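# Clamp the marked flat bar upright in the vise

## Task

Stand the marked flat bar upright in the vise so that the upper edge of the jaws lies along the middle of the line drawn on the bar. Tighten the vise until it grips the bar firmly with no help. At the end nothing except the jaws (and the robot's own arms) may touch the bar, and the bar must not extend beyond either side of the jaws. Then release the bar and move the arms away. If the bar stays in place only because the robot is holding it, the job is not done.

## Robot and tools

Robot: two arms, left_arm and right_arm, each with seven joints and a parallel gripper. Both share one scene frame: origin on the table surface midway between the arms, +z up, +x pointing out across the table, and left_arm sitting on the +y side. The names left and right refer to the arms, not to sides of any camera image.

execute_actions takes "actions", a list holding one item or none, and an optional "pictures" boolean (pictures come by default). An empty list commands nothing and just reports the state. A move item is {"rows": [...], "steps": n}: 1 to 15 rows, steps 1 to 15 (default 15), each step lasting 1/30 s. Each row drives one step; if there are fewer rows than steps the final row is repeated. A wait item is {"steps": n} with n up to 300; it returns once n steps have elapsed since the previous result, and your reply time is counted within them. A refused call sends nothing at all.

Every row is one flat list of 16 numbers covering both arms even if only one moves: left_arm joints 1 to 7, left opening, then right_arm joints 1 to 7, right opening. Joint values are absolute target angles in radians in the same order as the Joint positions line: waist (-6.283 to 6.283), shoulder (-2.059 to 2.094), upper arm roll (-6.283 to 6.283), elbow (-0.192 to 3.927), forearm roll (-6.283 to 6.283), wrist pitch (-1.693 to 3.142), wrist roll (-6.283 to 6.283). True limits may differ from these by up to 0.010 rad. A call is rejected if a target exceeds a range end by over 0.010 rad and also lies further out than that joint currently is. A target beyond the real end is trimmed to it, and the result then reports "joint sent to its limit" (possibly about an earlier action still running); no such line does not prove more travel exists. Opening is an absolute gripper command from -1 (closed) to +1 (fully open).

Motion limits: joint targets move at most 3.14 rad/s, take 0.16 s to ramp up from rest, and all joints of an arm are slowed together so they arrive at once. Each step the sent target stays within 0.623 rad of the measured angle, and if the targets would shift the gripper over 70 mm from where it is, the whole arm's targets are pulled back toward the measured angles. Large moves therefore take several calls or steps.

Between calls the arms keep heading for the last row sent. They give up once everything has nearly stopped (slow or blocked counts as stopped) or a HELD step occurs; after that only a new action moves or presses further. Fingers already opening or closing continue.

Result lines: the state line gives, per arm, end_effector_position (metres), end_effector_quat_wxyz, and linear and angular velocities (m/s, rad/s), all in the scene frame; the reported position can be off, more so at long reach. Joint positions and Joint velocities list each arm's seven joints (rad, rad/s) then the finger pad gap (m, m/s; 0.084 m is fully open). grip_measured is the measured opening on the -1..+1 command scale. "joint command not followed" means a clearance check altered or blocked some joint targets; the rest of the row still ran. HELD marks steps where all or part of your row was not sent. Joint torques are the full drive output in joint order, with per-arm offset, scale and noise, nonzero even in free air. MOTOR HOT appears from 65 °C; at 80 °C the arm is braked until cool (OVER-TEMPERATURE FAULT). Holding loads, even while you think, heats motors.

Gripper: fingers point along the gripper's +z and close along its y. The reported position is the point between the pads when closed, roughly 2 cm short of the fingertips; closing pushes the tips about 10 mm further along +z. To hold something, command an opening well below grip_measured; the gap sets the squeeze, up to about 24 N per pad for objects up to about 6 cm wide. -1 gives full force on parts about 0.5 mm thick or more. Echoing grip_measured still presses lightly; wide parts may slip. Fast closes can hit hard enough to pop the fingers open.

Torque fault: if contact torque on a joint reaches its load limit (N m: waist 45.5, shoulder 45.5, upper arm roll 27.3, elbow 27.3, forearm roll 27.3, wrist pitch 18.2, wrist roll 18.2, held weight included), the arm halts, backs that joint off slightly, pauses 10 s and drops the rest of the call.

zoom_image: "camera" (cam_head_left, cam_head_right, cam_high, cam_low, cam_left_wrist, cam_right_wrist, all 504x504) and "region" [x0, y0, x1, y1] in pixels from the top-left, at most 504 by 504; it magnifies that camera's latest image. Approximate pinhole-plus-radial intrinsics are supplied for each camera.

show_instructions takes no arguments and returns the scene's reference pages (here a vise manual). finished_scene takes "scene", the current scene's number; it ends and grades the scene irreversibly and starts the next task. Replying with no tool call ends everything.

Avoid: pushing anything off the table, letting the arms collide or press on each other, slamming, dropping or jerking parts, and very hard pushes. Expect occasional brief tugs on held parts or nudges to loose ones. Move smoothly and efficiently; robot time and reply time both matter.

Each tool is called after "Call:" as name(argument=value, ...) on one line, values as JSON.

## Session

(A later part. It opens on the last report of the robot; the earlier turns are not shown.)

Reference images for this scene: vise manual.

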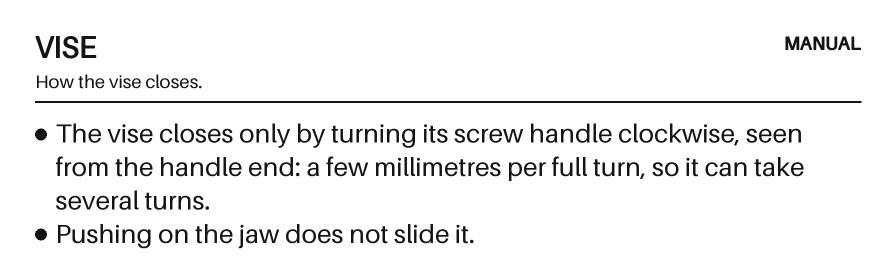

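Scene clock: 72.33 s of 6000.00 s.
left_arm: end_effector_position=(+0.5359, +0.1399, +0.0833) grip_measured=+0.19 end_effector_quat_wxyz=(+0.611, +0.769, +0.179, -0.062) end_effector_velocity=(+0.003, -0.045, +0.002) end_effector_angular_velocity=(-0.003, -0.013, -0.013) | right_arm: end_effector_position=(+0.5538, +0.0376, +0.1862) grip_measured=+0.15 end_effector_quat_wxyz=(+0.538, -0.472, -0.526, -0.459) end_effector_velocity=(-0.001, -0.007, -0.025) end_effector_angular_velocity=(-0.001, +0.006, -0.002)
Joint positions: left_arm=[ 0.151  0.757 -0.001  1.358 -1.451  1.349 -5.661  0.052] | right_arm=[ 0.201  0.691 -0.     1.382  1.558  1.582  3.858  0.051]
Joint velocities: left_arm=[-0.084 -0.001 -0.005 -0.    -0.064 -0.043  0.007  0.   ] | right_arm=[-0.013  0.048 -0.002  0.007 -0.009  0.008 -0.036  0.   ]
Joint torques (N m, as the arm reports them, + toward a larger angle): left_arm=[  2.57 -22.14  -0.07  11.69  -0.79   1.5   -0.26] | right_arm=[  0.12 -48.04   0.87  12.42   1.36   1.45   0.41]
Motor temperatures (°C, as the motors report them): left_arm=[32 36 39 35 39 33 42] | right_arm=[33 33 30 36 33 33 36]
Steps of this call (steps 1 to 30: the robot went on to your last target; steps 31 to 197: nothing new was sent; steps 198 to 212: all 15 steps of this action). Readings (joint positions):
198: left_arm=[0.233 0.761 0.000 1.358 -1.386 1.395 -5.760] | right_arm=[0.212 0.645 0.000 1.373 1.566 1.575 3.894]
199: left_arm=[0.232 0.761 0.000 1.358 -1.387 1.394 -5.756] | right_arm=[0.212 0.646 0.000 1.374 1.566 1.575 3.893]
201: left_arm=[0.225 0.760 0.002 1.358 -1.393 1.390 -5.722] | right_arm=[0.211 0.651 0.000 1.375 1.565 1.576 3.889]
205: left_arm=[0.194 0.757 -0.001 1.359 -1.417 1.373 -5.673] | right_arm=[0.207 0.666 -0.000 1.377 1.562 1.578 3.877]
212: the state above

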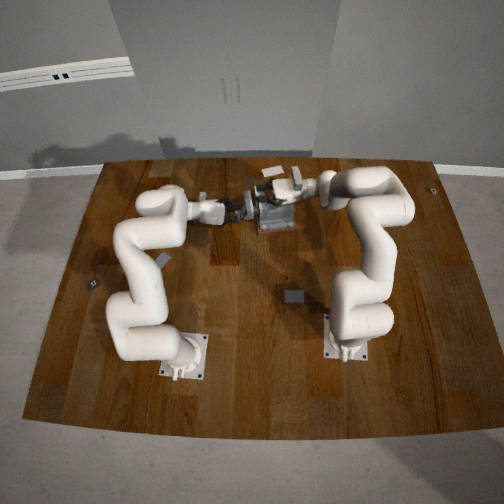

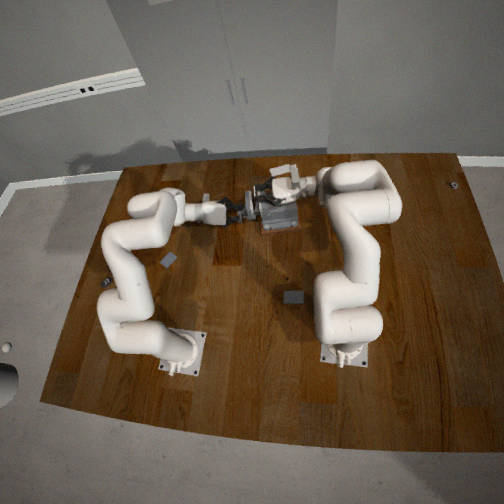

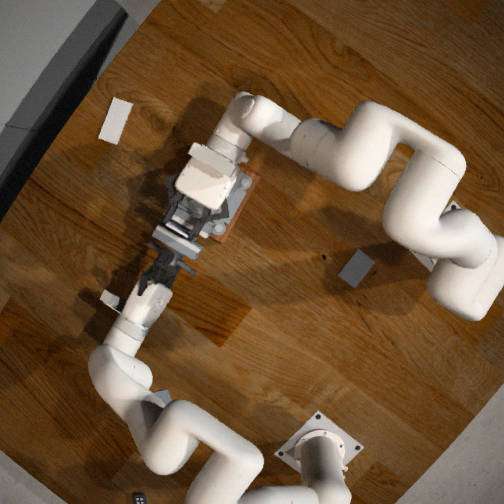

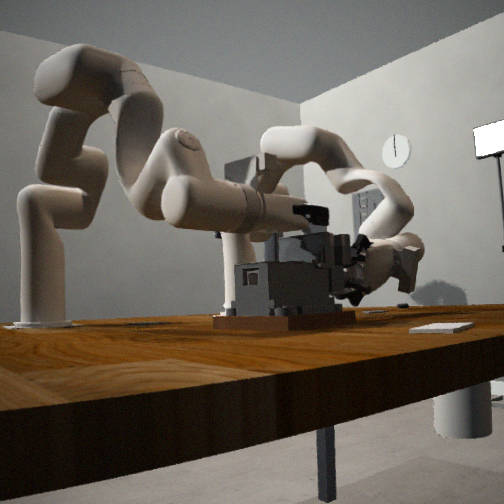

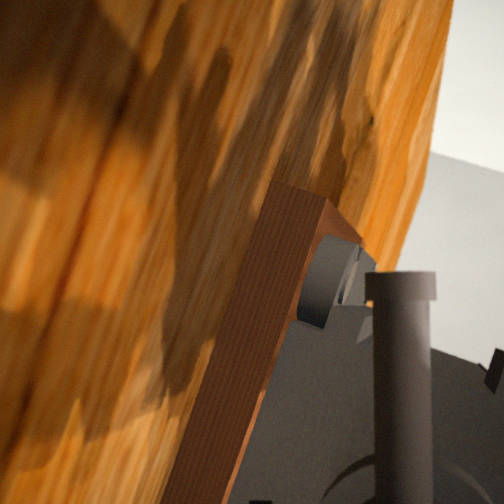

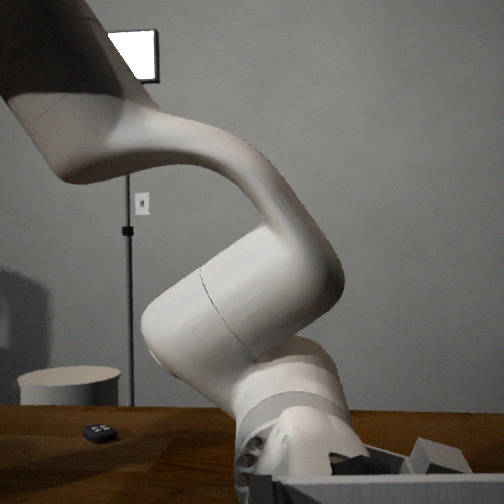

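Same depth as before. Turn.

Call:
execute_actions(actions=[{"rows":[[0.14,0.757,0,1.3585,-1.46,1.342,6.25,0.2,0.2,0.694,0,1.383,1.557,1.583,3.855,-0.6]]}], pictures=false)

Call:
execute_actions(actions=[{"steps":50}], pictures=false)

Call:
execute_actions(actions=[{"rows":[[0.131,0.757,0,1.3585,-1.467,1.337,6.25,0.2,0.2,0.694,0,1.383,1.557,1.583,3.855,-0.6]]}], pictures=false)

Call:
execute_actions(actions=[{"steps":60}], pictures=false)

Call:
execute_actions(actions=[{"rows":[[0.21,0.757,0,1.3585,-1.404,1.382,5.9,0.2,0.2,0.694,0,1.383,1.557,1.583,3.855,-0.6]]}], pictures=false)

Call:
execute_actions(actions=[{"rows":[[0.21,0.757,0,1.3585,-1.404,1.382,-3.75,0.2,0.2,0.694,0,1.383,1.557,1.583,3.855,-0.6]]}], pictures=false)

Call:
execute_actions(actions=[{"steps":102}])

Call:
zoom_image(camera="cam_high", region=[130,205,230,305])

Call:
zoom_image(camera="cam_head_left", region=[230,175,280,225])

Scene clock: 80.47 s of 6000.00 s.
left_arm: end_effector_position=(+0.5362, +0.1358, +0.0820) grip_measured=+0.19 end_effector_quat_wxyz=(+0.568, +0.764, -0.200, +0.231) end_effector_velocity=(+0.001, -0.000, -0.002) end_effector_angular_velocity=(+0.302, -2.544, -0.646) | right_arm: end_effector_position=(+0.5539, +0.0373, +0.1850) grip_measured=+0.15 end_effector_quat_wxyz=(+0.538, -0.472, -0.526, -0.459) end_effector_velocity=(+0.000, +0.000, +0.001) end_effector_angular_velocity=(+0.000, -0.002, +0.000)
Joint positions: left_arm=[ 0.14   0.758  0.     1.357 -1.459  1.342 -4.688  0.052] | right_arm=[0.2   0.694 0.    1.383 1.557 1.583 3.855 0.051]
Joint velocities: left_arm=[ 0.008  0.016 -0.003  0.    -0.025  0.018  2.664  0.001] | right_arm=[ 0.    -0.     0.     0.001  0.    -0.    -0.001 -0.   ]
Joint torques (N m, as the arm reports them, + toward a larger angle): left_arm=[ -0.73 -23.68  -3.16  13.15  -0.39   1.28  -0.09] | right_arm=[ -0.09 -45.3    0.67  11.72   1.15   1.51   0.3 ]
Motor temperatures (°C, as the motors report them): left_arm=[32 36 39 35 39 33 42] | right_arm=[33 33 30 36 33 33 36]
Steps of this call (steps 1 to 15: the robot went on to your last target; steps 16 to 229: nothing new was sent; steps 230 to 244: all 15 steps of this action). Readings (joint positions):
230: left_arm=[0.145 0.757 0.000 1.358 -1.456 1.345 -5.660] | right_arm=[0.200 0.694 -0.000 1.383 1.557 1.583 3.855]
231: left_arm=[0.145 0.757 0.000 1.358 -1.456 1.345 -5.656] | right_arm=[0.200 0.694 -0.000 1.383 1.557 1.583 3.855]
233: left_arm=[0.145 0.757 0.000 1.358 -1.456 1.345 -5.610] | right_arm=[0.200 0.694 0.000 1.383 1.557 1.583 3.855]
237: left_arm=[0.142 0.757 0.000 1.358 -1.458 1.343 -5.323] | right_arm=[0.200 0.694 -0.000 1.383 1.557 1.583 3.855]
244: the state above

Scene clock: 82.13 s of 6000.00 s.
left_arm: end_effector_position=(+0.5372, +0.1355, +0.0835) grip_measured=+0.19 end_effector_quat_wxyz=(+0.533, +0.629, +0.477, -0.304) end_effector_velocity=(-0.001, -0.003, +0.002) end_effector_angular_velocity=(+0.332, -2.566, -0.668) | right_arm: end_effector_position=(+0.5539, +0.0373, +0.1850) grip_measured=+0.15 end_effector_quat_wxyz=(+0.538, -0.472, -0.526, -0.459) end_effector_velocity=(+0.000, +0.000, +0.001) end_effector_angular_velocity=(+0.000, -0.000, +0.000)
Joint positions: left_arm=[ 0.14   0.757 -0.     1.359 -1.46   1.342 -0.216  0.052] | right_arm=[0.2   0.694 0.    1.383 1.557 1.583 3.855 0.051]
Joint velocities: left_arm=[-0.001 -0.002 -0.003  0.     0.001  0.005  2.669  0.   ] | right_arm=[ 0.001 -0.001 -0.     0.001  0.     0.     0.001 -0.   ]
Joint torques (N m, as the arm reports them, + toward a larger angle): left_arm=[ -1.15 -22.11  -4.16  11.87  -0.6    2.27  -0.25] | right_arm=[ -0.38 -44.84   0.6   11.86   1.12   1.01   0.47]
Motor temperatures (°C, as the motors report them): left_arm=[32 36 39 35 39 33 42] | right_arm=[33 33 30 36 33 33 36]
Steps of this call (steps 1 to 50: the robot went on to your last target). Readings (joint positions):
1: left_arm=[0.140 0.758 0.000 1.357 -1.460 1.342 -4.598] | right_arm=[0.200 0.694 0.000 1.383 1.557 1.583 3.855]
2: left_arm=[0.140 0.758 0.001 1.357 -1.460 1.342 -4.509] | right_arm=[0.200 0.694 0.000 1.383 1.557 1.583 3.855]
4: left_arm=[0.140 0.758 0.001 1.358 -1.460 1.341 -4.330] | right_arm=[0.200 0.694 -0.000 1.383 1.557 1.583 3.855]
8: left_arm=[0.140 0.757 0.001 1.358 -1.460 1.341 -3.972] | right_arm=[0.200 0.694 -0.000 1.383 1.557 1.583 3.855]
50: the state above

Scene clock: 82.63 s of 6000.00 s.
left_arm: end_effector_position=(+0.5368, +0.1310, +0.0825) grip_measured=+0.19 end_effector_quat_wxyz=(+0.606, +0.790, -0.017, +0.092) end_effector_velocity=(+0.001, +0.002, -0.003) end_effector_angular_velocity=(+0.339, -2.560, -0.656) | right_arm: end_effector_position=(+0.5539, +0.0373, +0.1850) grip_measured=+0.15 end_effector_quat_wxyz=(+0.538, -0.472, -0.526, -0.459) end_effector_velocity=(-0.000, +0.000, -0.000) end_effector_angular_velocity=(+0.000, -0.000, -0.000)
Joint positions: left_arm=[ 0.131  0.757 -0.     1.358 -1.466  1.337  1.126  0.052] | right_arm=[0.2   0.694 0.    1.383 1.557 1.583 3.855 0.051]
Joint velocities: left_arm=[ 0.     0.003  0.002 -0.001 -0.002 -0.007  2.669  0.   ] | right_arm=[ 0.     0.    -0.    -0.001  0.    -0.    -0.002 -0.   ]
Joint torques (N m, as the arm reports them, + toward a larger angle): left_arm=[ -0.72 -23.24  -4.15  13.22  -1.62   1.86  -0.02] | right_arm=[ -0.37 -45.23   0.75  11.66   1.12   1.14   0.41]
Motor temperatures (°C, as the motors report them): left_arm=[32 36 39 35 39 33 42] | right_arm=[33 33 30 36 33 33 36]
Steps of this call (steps 1 to 15: all 15 steps of this action). Readings (joint positions):
1: left_arm=[0.140 0.757 -0.000 1.359 -1.460 1.342 -0.126] | right_arm=[0.200 0.694 -0.000 1.383 1.557 1.583 3.855]
2: left_arm=[0.140 0.757 -0.000 1.359 -1.460 1.342 -0.037] | right_arm=[0.200 0.694 -0.000 1.383 1.557 1.583 3.855]
4: left_arm=[0.139 0.757 -0.000 1.359 -1.461 1.342 0.142] | right_arm=[0.200 0.694 -0.000 1.383 1.557 1.583 3.855]
8: left_arm=[0.134 0.757 0.000 1.358 -1.464 1.339 0.500] | right_arm=[0.200 0.694 0.000 1.383 1.557 1.583 3.855]
15: the state above

Scene clock: 84.63 s of 6000.00 s.
left_arm: end_effector_position=(+0.5377, +0.1310, +0.0837) grip_measured=+0.19 end_effector_quat_wxyz=(+0.555, +0.665, +0.427, -0.261) end_effector_velocity=(-0.001, -0.001, -0.000) end_effector_angular_velocity=(+0.045, -0.351, -0.095) | right_arm: end_effector_position=(+0.5539, +0.0373, +0.1850) grip_measured=+0.15 end_effector_quat_wxyz=(+0.538, -0.472, -0.526, -0.459) end_effector_velocity=(-0.000, +0.000, +0.000) end_effector_angular_velocity=(+0.000, -0.001, +0.001)
Joint positions: left_arm=[ 0.131  0.757 -0.     1.359 -1.467  1.337  6.222  0.052] | right_arm=[ 0.2    0.694 -0.     1.383  1.557  1.583  3.855  0.051]
Joint velocities: left_arm=[-0.001 -0.    -0.001 -0.001  0.002  0.002  0.367 -0.   ] | right_arm=[ 0.    -0.     0.     0.001 -0.     0.    -0.     0.   ]
Joint torques (N m, as the arm reports them, + toward a larger angle): left_arm=[ -1.7  -21.52  -4.63  11.25  -0.87   2.49  -0.1 ] | right_arm=[ -0.42 -45.35   0.8   11.83   1.29   1.08   0.38]
Motor temperatures (°C, as the motors report them): left_arm=[32 36 39 35 39 33 42] | right_arm=[33 33 30 36 33 33 36]
Steps of this call (steps 1 to 60: the robot went on to your last target). Readings (joint positions):
1: left_arm=[0.131 0.758 -0.000 1.358 -1.467 1.337 1.215] | right_arm=[0.200 0.694 0.000 1.383 1.557 1.583 3.855]
2: left_arm=[0.131 0.758 -0.000 1.358 -1.467 1.337 1.305] | right_arm=[0.200 0.694 -0.000 1.383 1.557 1.583 3.855]
4: left_arm=[0.131 0.758 0.000 1.358 -1.467 1.336 1.483] | right_arm=[0.200 0.694 -0.000 1.383 1.557 1.583 3.855]
8: left_arm=[0.131 0.758 0.001 1.358 -1.467 1.336 1.841] | right_arm=[0.200 0.694 -0.000 1.383 1.557 1.583 3.855]
60: the state above

Scene clock: 85.13 s of 6000.00 s.
left_arm: end_effector_position=(+0.5320, +0.1683, +0.0834) grip_measured=+0.19 end_effector_quat_wxyz=(+0.506, +0.587, +0.528, -0.349) end_effector_velocity=(-0.005, -0.018, +0.005) end_effector_angular_velocity=(-0.026, +0.049, -0.023) | right_arm: end_effector_position=(+0.5539, +0.0373, +0.1850) grip_measured=+0.15 end_effector_quat_wxyz=(+0.538, -0.472, -0.526, -0.459) end_effector_velocity=(-0.000, -0.000, -0.000) end_effector_angular_velocity=(-0.000, +0.002, +0.000)
Joint positions: left_arm=[ 0.208  0.757 -0.001  1.358 -1.405  1.382  5.904  0.052] | right_arm=[ 0.2    0.694 -0.     1.383  1.557  1.583  3.855  0.051]
Joint velocities: left_arm=[-0.008 -0.    -0.023  0.001  0.008  0.01  -0.054 -0.   ] | right_arm=[-0.     0.     0.    -0.001 -0.     0.     0.001  0.   ]
Joint torques (N m, as the arm reports them, + toward a larger angle): left_arm=[ -0.1  -21.22  -1.17  11.54  -1.     1.38  -0.2 ] | right_arm=[ -0.04 -45.73   0.9   11.65   1.07   1.09   0.45]
Motor temperatures (°C, as the motors report them): left_arm=[32 36 39 35 39 33 42] | right_arm=[33 33 30 36 33 33 36]
Steps of this call (steps 1 to 15: all 15 steps of this action). Readings (joint positions):
1: left_arm=[0.131 0.757 -0.000 1.359 -1.467 1.337 6.232] | right_arm=[0.200 0.694 -0.000 1.383 1.557 1.583 3.855]
2: left_arm=[0.132 0.757 -0.000 1.359 -1.467 1.338 6.235] | right_arm=[0.200 0.694 0.000 1.383 1.557 1.583 3.855]
4: left_arm=[0.140 0.757 -0.003 1.359 -1.459 1.344 6.199] | right_arm=[0.200 0.694 0.000 1.383 1.557 1.583 3.855]
8: left_arm=[0.188 0.757 -0.000 1.358 -1.421 1.371 5.998] | right_arm=[0.200 0.694 -0.000 1.383 1.557 1.583 3.855]
15: the state above

Scene clock: 85.63 s of 6000.00 s.
left_arm: end_effector_position=(+0.5322, +0.1698, +0.0831) grip_measured=+0.19 end_effector_quat_wxyz=(+0.283, +0.270, +0.742, -0.544) end_effector_velocity=(+0.000, +0.001, -0.000) end_effector_angular_velocity=(-0.336, +2.562, +0.661) | right_arm: end_effector_position=(+0.5539, +0.0373, +0.1850) grip_measured=+0.15 end_effector_quat_wxyz=(+0.538, -0.472, -0.526, -0.459) end_effector_velocity=(+0.001, -0.001, +0.000) end_effector_angular_velocity=(+0.000, -0.001, -0.001)
Joint positions: left_arm=[ 0.21   0.757 -0.     1.358 -1.404  1.382  4.928  0.052] | right_arm=[ 0.2    0.694 -0.     1.383  1.557  1.583  3.855  0.051]
Joint velocities: left_arm=[ 0.     0.     0.001  0.    -0.001 -0.    -2.667 -0.   ] | right_arm=[-0.001  0.    -0.     0.001 -0.     0.     0.     0.   ]
Joint torques (N m, as the arm reports them, + toward a larger angle): left_arm=[ -0.5  -21.82  -2.39  11.72  -0.98   1.77   0.01] | right_arm=[ -0.41 -45.48   0.55  11.71   1.23   1.37   0.29]
Motor temperatures (°C, as the motors report them): left_arm=[32 36 39 35 39 33 42] | right_arm=[33 33 30 36 33 33 36]
Steps of this call (steps 1 to 15: all 15 steps of this action). Readings (joint positions):
1: left_arm=[0.208 0.757 -0.002 1.358 -1.405 1.382 5.903] | right_arm=[0.200 0.694 0.000 1.383 1.557 1.583 3.855]
2: left_arm=[0.208 0.757 -0.002 1.358 -1.404 1.382 5.898] | right_arm=[0.200 0.694 -0.000 1.383 1.557 1.583 3.855]
4: left_arm=[0.209 0.757 -0.001 1.358 -1.404 1.382 5.851] | right_arm=[0.200 0.694 -0.000 1.383 1.557 1.583 3.855]
8: left_arm=[0.210 0.757 -0.000 1.358 -1.404 1.382 5.564] | right_arm=[0.200 0.694 0.000 1.383 1.557 1.583 3.855]
15: the state above

Scene clock: 89.03 s of 6000.00 s.
left_arm: end_effector_position=(+0.5322, +0.1699, +0.0831) grip_measured=+0.19 end_effector_quat_wxyz=(+0.401, +0.589, -0.525, +0.464) end_effector_velocity=(+0.000, +0.000, -0.000) end_effector_angular_velocity=(-0.017, +0.127, +0.035) | right_arm: end_effector_position=(+0.5539, +0.0373, +0.1850) grip_measured=+0.15 end_effector_quat_wxyz=(+0.538, -0.472, -0.526, -0.459) end_effector_velocity=(+0.000, +0.000, +0.001) end_effector_angular_velocity=(+0.000, -0.004, +0.001)
Joint positions: left_arm=[ 0.21   0.757  0.     1.358 -1.404  1.382 -3.739  0.052] | right_arm=[ 0.2    0.694 -0.     1.383  1.557  1.583  3.855  0.051]
Joint velocities: left_arm=[ 0.001  0.     0.    -0.    -0.002 -0.    -0.132  0.   ] | right_arm=[ 0.001 -0.001  0.     0.001 -0.    -0.    -0.002 -0.   ]
Joint torques (N m, as the arm reports them, + toward a larger angle): left_arm=[ -0.07 -21.63  -2.48  11.45  -1.31   1.77  -0.07] | right_arm=[ -0.25 -45.37   0.55  11.73   1.1    1.23   0.41]
Motor temperatures (°C, as the motors report them): left_arm=[32 36 39 35 39 33 42] | right_arm=[33 33 30 36 33 33 36]
Steps of this call (steps 1 to 102: the robot went on to your last target). Readings (joint positions):
1: left_arm=[0.210 0.757 -0.000 1.358 -1.404 1.382 4.838] | right_arm=[0.200 0.694 0.000 1.383 1.557 1.583 3.855]
2: left_arm=[0.210 0.757 -0.000 1.358 -1.404 1.382 4.749] | right_arm=[0.200 0.694 -0.000 1.383 1.557 1.583 3.855]
4: left_arm=[0.210 0.757 -0.000 1.358 -1.404 1.382 4.570] | right_arm=[0.200 0.694 0.000 1.383 1.557 1.583 3.855]
8: left_arm=[0.210 0.757 -0.000 1.359 -1.404 1.382 4.212] | right_arm=[0.200 0.694 -0.000 1.383 1.557 1.583 3.855]
102: the state above

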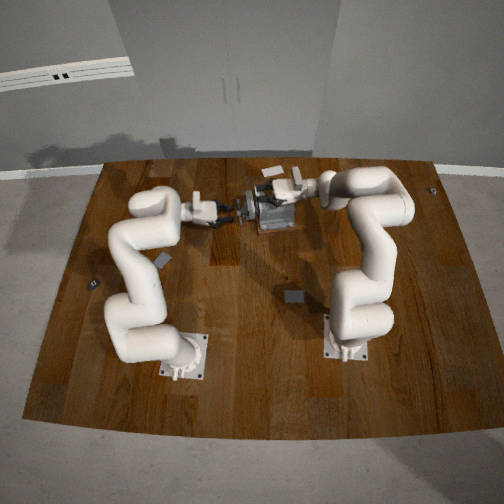

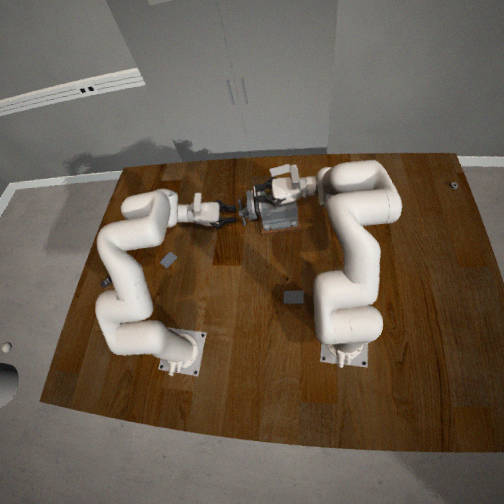

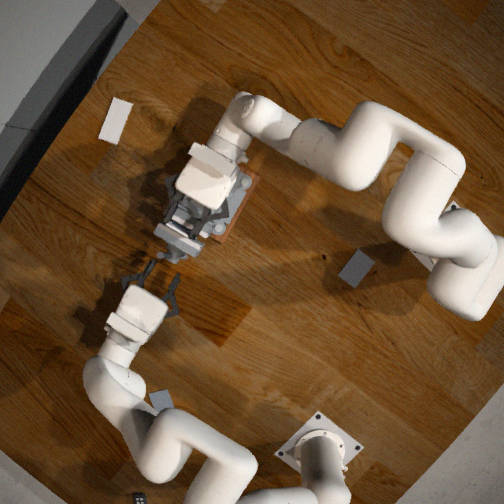

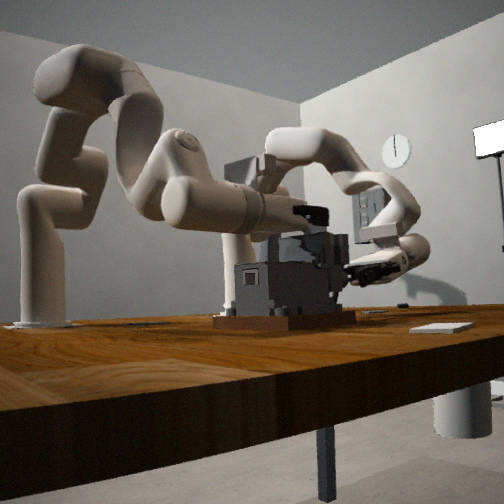

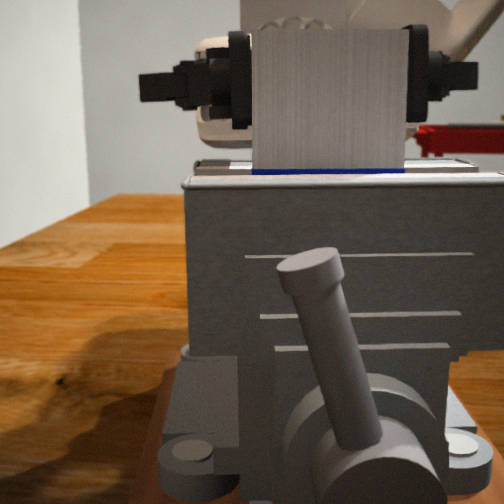

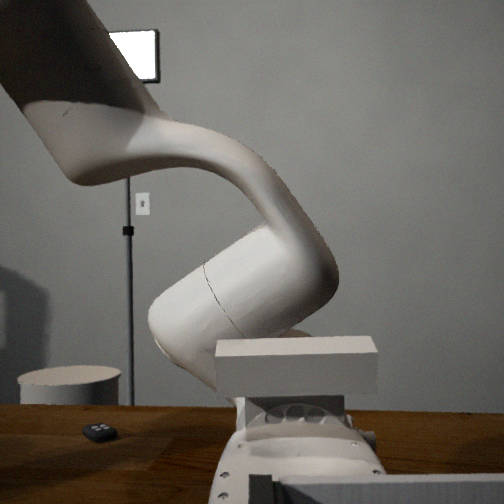

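Region (130, 205, 230, 305) of cam_high's 504x504 image, scaled by 5.040, with more detail than that image has.

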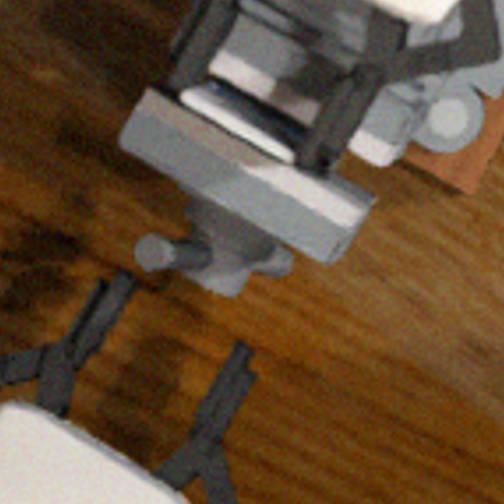

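Region (230, 175, 280, 225) of cam_head_left's 504x504 image, scaled by 10.080, with more detail than that image has.

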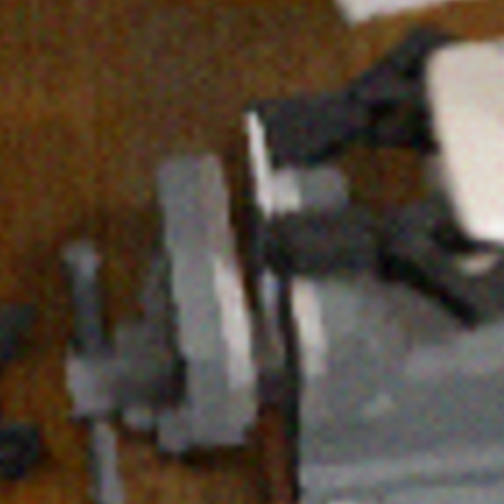

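Call:
execute_actions(actions=[])

Scene clock: 101.17 s of 6000.00 s.
left_arm: end_effector_position=(+0.5322, +0.1699, +0.0831) grip_measured=+0.19 end_effector_quat_wxyz=(+0.403, +0.592, -0.522, +0.462) end_effector_velocity=(+0.000, +0.000, +0.000) end_effector_angular_velocity=(-0.000, +0.000, +0.001) | right_arm: end_effector_position=(+0.5539, +0.0373, +0.1850) grip_measured=+0.15 end_effector_quat_wxyz=(+0.538, -0.472, -0.526, -0.459) end_effector_velocity=(+0.000, +0.001, +0.001) end_effector_angular_velocity=(-0.000, -0.001, +0.002)
Joint positions: left_arm=[ 0.21   0.757 -0.     1.359 -1.404  1.382 -3.75   0.052] | right_arm=[0.2   0.694 0.    1.383 1.557 1.583 3.855 0.051]
Joint velocities: left_arm=[-0.    -0.     0.001 -0.    -0.001  0.    -0.    -0.   ] | right_arm=[ 0.002 -0.    -0.     0.002  0.    -0.     0.002 -0.   ]
Joint torques (N m, as the arm reports them, + toward a larger angle): left_arm=[ -0.72 -21.51  -2.65  11.78  -1.07   1.34  -0.34] | right_arm=[ -0.41 -45.31   0.63  11.36   1.3    1.37   0.35]
Motor temperatures (°C, as the motors report them): left_arm=[32 36 39 34 39 33 42] | right_arm=[33 33 30 36 33 33 36]
Steps of this call (steps 1 to 30: the robot went on to your last target; steps 31 to 364: nothing new was sent). Readings (joint positions):
1: left_arm=[0.210 0.757 -0.000 1.358 -1.404 1.382 -3.743] | right_arm=[0.200 0.694 0.000 1.383 1.557 1.583 3.855]
2: left_arm=[0.210 0.757 -0.000 1.358 -1.404 1.382 -3.745] | right_arm=[0.200 0.694 -0.000 1.383 1.557 1.583 3.855]
4: left_arm=[0.210 0.757 -0.000 1.358 -1.404 1.382 -3.748] | right_arm=[0.200 0.694 0.000 1.383 1.557 1.583 3.855]
8: left_arm=[0.210 0.757 -0.000 1.358 -1.404 1.382 -3.749] | right_arm=[0.200 0.694 -0.000 1.383 1.557 1.583 3.855]
364: the state above
All arms were judged still, so your last target was given up. Only a new action makes them travel on or press farther. Fingers that are still opening or closing keep moving.

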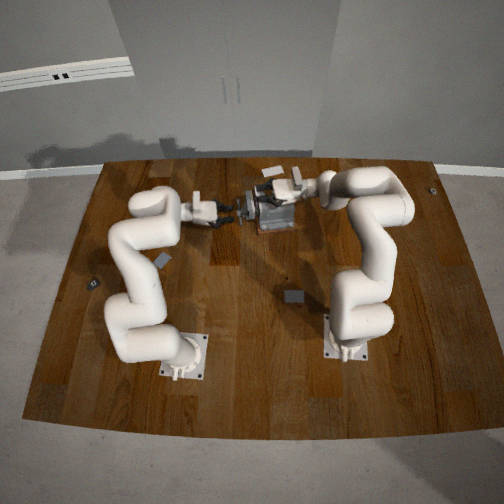

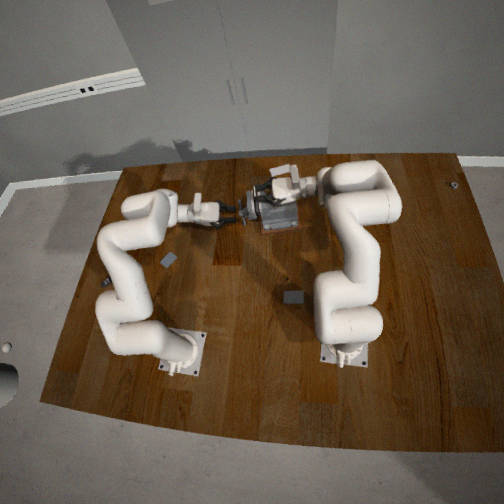

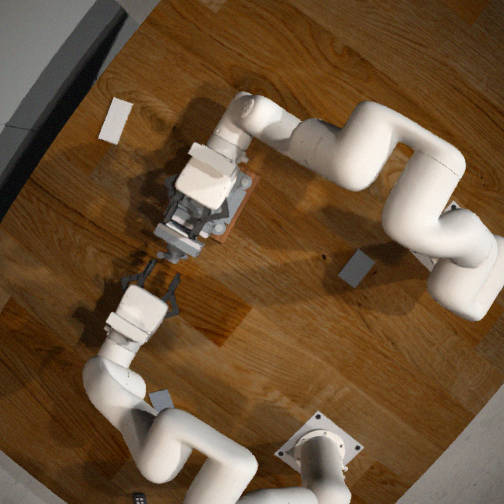

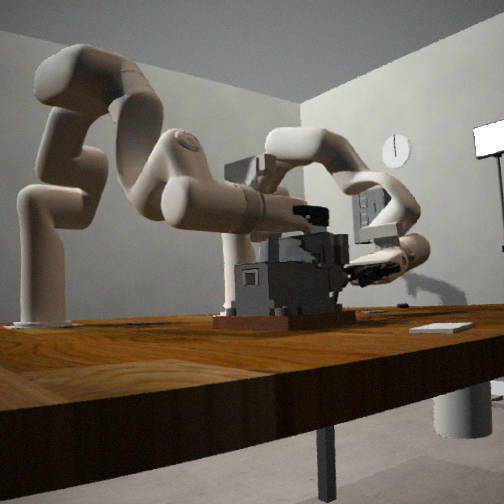

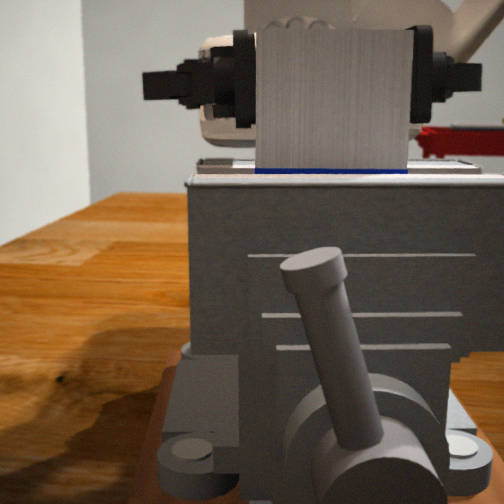

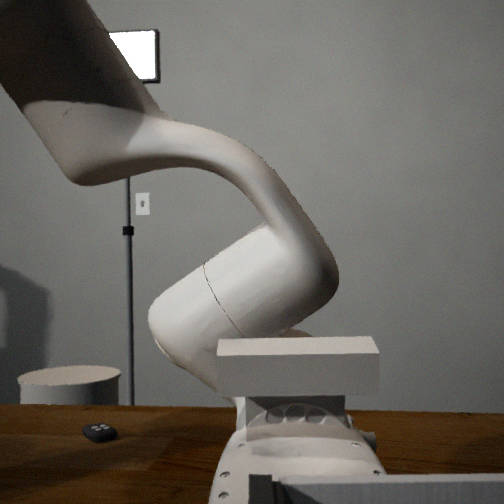

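Call:
execute_actions(actions=[{"rows":[[0.18,0.757,0,1.3585,-1.428,1.365,-3.9,0.2,0.198,0.694,0,1.383,1.5555,1.584,3.855,-0.6],[0.18,0.757,0,1.3585,-1.428,1.365,-3.9,0.2,0.198,0.694,0,1.383,1.5555,1.584,3.855,-0.6],[0.18,0.757,0,1.3585,-1.428,1.365,-3.9,0.2,0.198,0.694,0,1.383,1.5555,1.584,3.855,-0.6],[0.18,0.757,0,1.3585,-1.428,1.365,-3.9,0.2,0.198,0.694,0,1.383,1.5555,1.584,3.855,-0.6],[0.15,0.757,0,1.3585,-1.451,1.348,-3.9,0.2,0.196,0.694,0,1.383,1.554,1.5855,3.855,-0.6],[0.15,0.757,0,1.3585,-1.451,1.348,-3.9,0.2,0.196,0.694,0,1.383,1.554,1.5855,3.855,-0.6],[0.15,0.757,0,1.3585,-1.451,1.348,-3.9,0.2,0.196,0.694,0,1.383,1.554,1.5855,3.855,-0.6],[0.15,0.757,0,1.3585,-1.451,1.348,-3.9,0.2,0.196,0.694,0,1.383,1.554,1.5855,3.855,-0.6],[0.124,0.757,0,1.3585,-1.472,1.333,-3.9,0.2,0.196,0.694,0,1.383,1.554,1.5855,3.855,-0.6]]}], pictures=false)

Call:
execute_actions(actions=[{"rows":[[0.119,0.757,0,1.3585,-1.476,1.3305,2.55,0.2,0.196,0.694,0,1.383,1.554,1.5855,3.855,-0.6]]}], pictures=false)

Call:
execute_actions(actions=[{"steps":65}])

Scene clock: 112.23 s of 6000.00 s.
left_arm: end_effector_position=(+0.5368, +0.1286, +0.0833) grip_measured=+0.19 end_effector_quat_wxyz=(+0.436, +0.627, -0.480, +0.432) end_effector_velocity=(+0.004, -0.027, -0.001) end_effector_angular_velocity=(+0.005, +0.009, +0.011) | right_arm: end_effector_position=(+0.5541, +0.0354, +0.1851) grip_measured=+0.15 end_effector_quat_wxyz=(+0.538, -0.472, -0.526, -0.459) end_effector_velocity=(-0.001, +0.000, +0.000) end_effector_angular_velocity=(+0.000, +0.001, +0.002)
Joint positions: left_arm=[ 0.128  0.757 -0.001  1.358 -1.468  1.336 -3.899  0.052] | right_arm=[0.196 0.694 0.    1.383 1.554 1.585 3.855 0.051]
Joint velocities: left_arm=[-0.06   0.     0.005 -0.001 -0.051 -0.039 -0.013  0.   ] | right_arm=[ 0.     0.     0.001 -0.    -0.001  0.     0.001 -0.   ]
Joint torques (N m, as the arm reports them, + toward a larger angle): left_arm=[  1.78 -22.21  -0.2   11.56  -0.78   1.44   0.04] | right_arm=[ -0.24 -45.23   0.81  11.78   0.96   1.3    0.36]
Motor temperatures (°C, as the motors report them): left_arm=[32 36 39 34 39 33 42] | right_arm=[33 33 30 36 33 33 36]
Steps of this call (steps 1 to 317: nothing new was sent; steps 318 to 332: all 15 steps of this action). Readings (joint positions):
318: left_arm=[0.210 0.757 0.000 1.358 -1.404 1.382 -3.750] | right_arm=[0.200 0.694 0.000 1.383 1.557 1.583 3.855]
319: left_arm=[0.209 0.757 0.000 1.358 -1.405 1.381 -3.754] | right_arm=[0.200 0.694 0.000 1.383 1.557 1.583 3.855]
321: left_arm=[0.202 0.757 0.002 1.358 -1.411 1.377 -3.795] | right_arm=[0.199 0.694 0.000 1.383 1.556 1.584 3.855]
325: left_arm=[0.170 0.757 0.000 1.359 -1.436 1.359 -3.878] | right_arm=[0.197 0.694 -0.000 1.383 1.555 1.585 3.855]
332: the state above

Scene clock: 112.73 s of 6000.00 s.
left_arm: end_effector_position=(+0.5380, +0.1272, +0.0824) grip_measured=+0.19 end_effector_quat_wxyz=(-0.182, -0.333, +0.717, -0.585) end_effector_velocity=(-0.002, +0.003, -0.000) end_effector_angular_velocity=(+0.339, -2.554, -0.665) | right_arm: end_effector_position=(+0.5541, +0.0353, +0.1851) grip_measured=+0.15 end_effector_quat_wxyz=(+0.538, -0.472, -0.526, -0.459) end_effector_velocity=(-0.000, -0.000, -0.001) end_effector_angular_velocity=(-0.000, -0.001, -0.000)
Joint positions: left_arm=[ 0.121  0.757  0.002  1.358 -1.476  1.33  -2.928  0.052] | right_arm=[0.196 0.694 0.    1.383 1.554 1.586 3.855 0.051]
Joint velocities: left_arm=[ 0.003 -0.002  0.004 -0.006  0.     0.006  2.666  0.   ] | right_arm=[ 0.     0.    -0.    -0.001  0.    -0.    -0.002 -0.   ]
Joint torques (N m, as the arm reports them, + toward a larger angle): left_arm=[ -3.78 -22.18  -7.16  12.41  -0.99   2.23   0.11] | right_arm=[ -0.26 -45.28   0.52  11.53   1.36   1.32   0.2 ]
Motor temperatures (°C, as the motors report them): left_arm=[32 36 39 34 39 33 42] | right_arm=[33 33 30 36 33 33 36]
Steps of this call (steps 1 to 15: all 15 steps of this action). Readings (joint positions):
1: left_arm=[0.126 0.757 -0.001 1.358 -1.469 1.335 -3.899] | right_arm=[0.196 0.694 0.000 1.383 1.554 1.585 3.855]
2: left_arm=[0.126 0.757 -0.001 1.358 -1.470 1.334 -3.895] | right_arm=[0.196 0.694 0.000 1.383 1.554 1.585 3.855]
4: left_arm=[0.125 0.757 0.001 1.358 -1.472 1.333 -3.850] | right_arm=[0.196 0.694 0.000 1.383 1.554 1.585 3.855]
8: left_arm=[0.122 0.757 0.001 1.359 -1.474 1.332 -3.563] | right_arm=[0.196 0.694 0.000 1.383 1.554 1.585 3.855]
15: the state above

Scene clock: 114.90 s of 6000.00 s.
left_arm: end_effector_position=(+0.5380, +0.1243, +0.0842) grip_measured=+0.19 end_effector_quat_wxyz=(+0.402, +0.590, -0.525, +0.464) end_effector_velocity=(-0.000, +0.002, -0.000) end_effector_angular_velocity=(+0.031, -0.218, -0.056) | right_arm: end_effector_position=(+0.5541, +0.0353, +0.1851) grip_measured=+0.15 end_effector_quat_wxyz=(+0.538, -0.472, -0.526, -0.459) end_effector_velocity=(+0.001, -0.001, +0.000) end_effector_angular_velocity=(+0.000, -0.000, -0.002)
Joint positions: left_arm=[ 0.119  0.756 -0.001  1.36  -1.476  1.331  2.532  0.052] | right_arm=[0.196 0.694 0.    1.383 1.554 1.585 3.855 0.051]
Joint velocities: left_arm=[ 0.002 -0.002  0.001 -0.002  0.003 -0.     0.228  0.   ] | right_arm=[-0.002  0.001 -0.     0.002  0.     0.     0.001  0.   ]
Joint torques (N m, as the arm reports them, + toward a larger angle): left_arm=[ -2.35 -22.79  -6.39  11.95  -1.11   2.96  -0.35] | right_arm=[ -0.25 -45.38   0.67  11.74   1.17   1.31   0.28]
Motor temperatures (°C, as the motors report them): left_arm=[32 36 39 34 39 33 42] | right_arm=[33 33 30 36 33 33 36]
Steps of this call (steps 1 to 65: the robot went on to your last target). Readings (joint positions):
1: left_arm=[0.121 0.757 0.002 1.358 -1.476 1.330 -2.838] | right_arm=[0.196 0.694 0.000 1.383 1.554 1.586 3.855]
2: left_arm=[0.121 0.757 0.002 1.358 -1.476 1.330 -2.749] | right_arm=[0.196 0.694 0.000 1.383 1.554 1.586 3.855]
4: left_arm=[0.121 0.757 0.002 1.358 -1.476 1.331 -2.570] | right_arm=[0.196 0.694 0.000 1.383 1.554 1.585 3.855]
8: left_arm=[0.120 0.757 0.002 1.358 -1.476 1.330 -2.212] | right_arm=[0.196 0.694 0.000 1.383 1.554 1.585 3.855]
65: the state above

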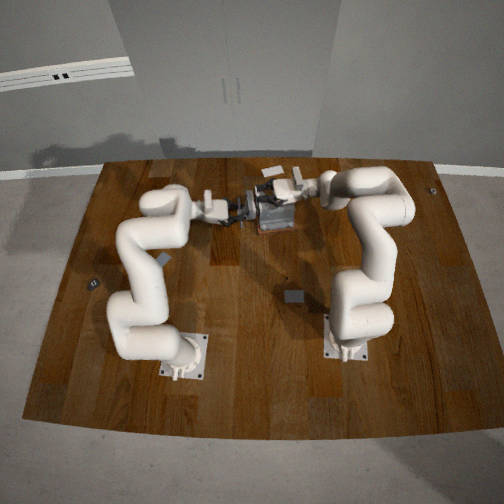

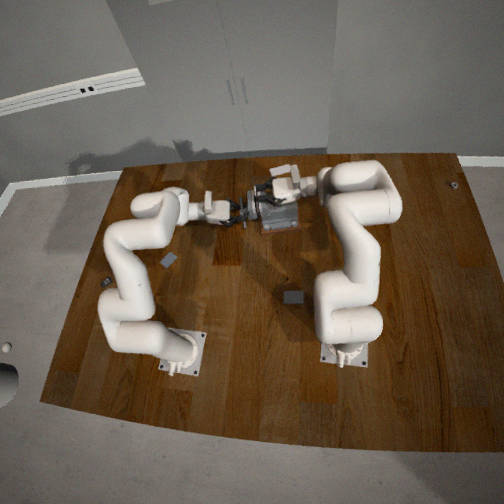

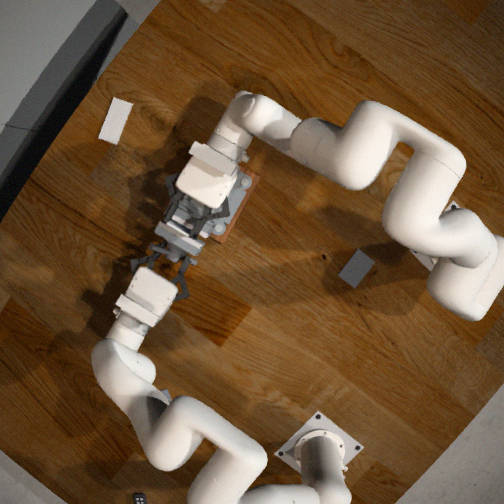

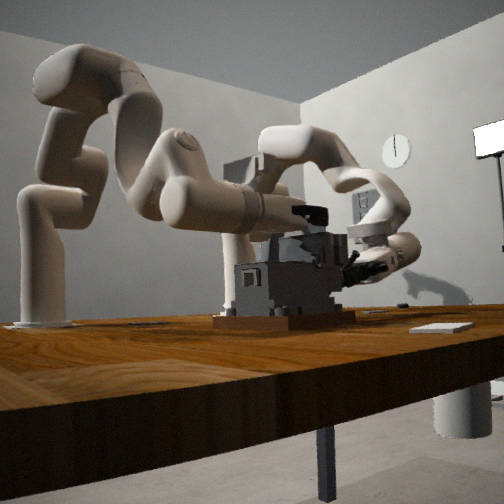

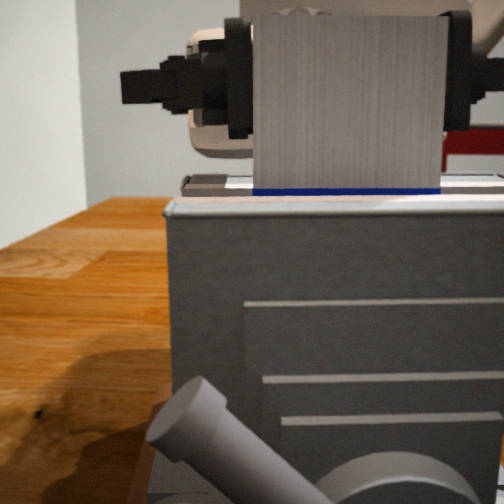

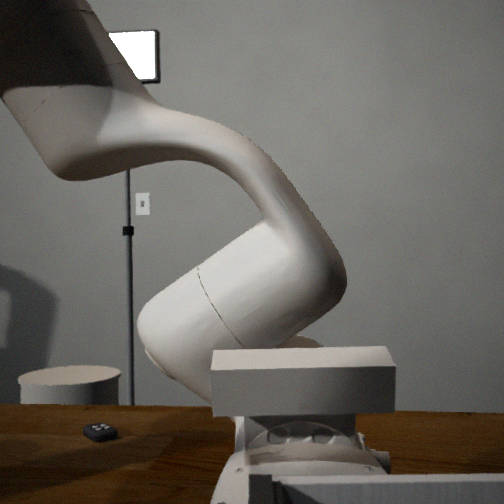

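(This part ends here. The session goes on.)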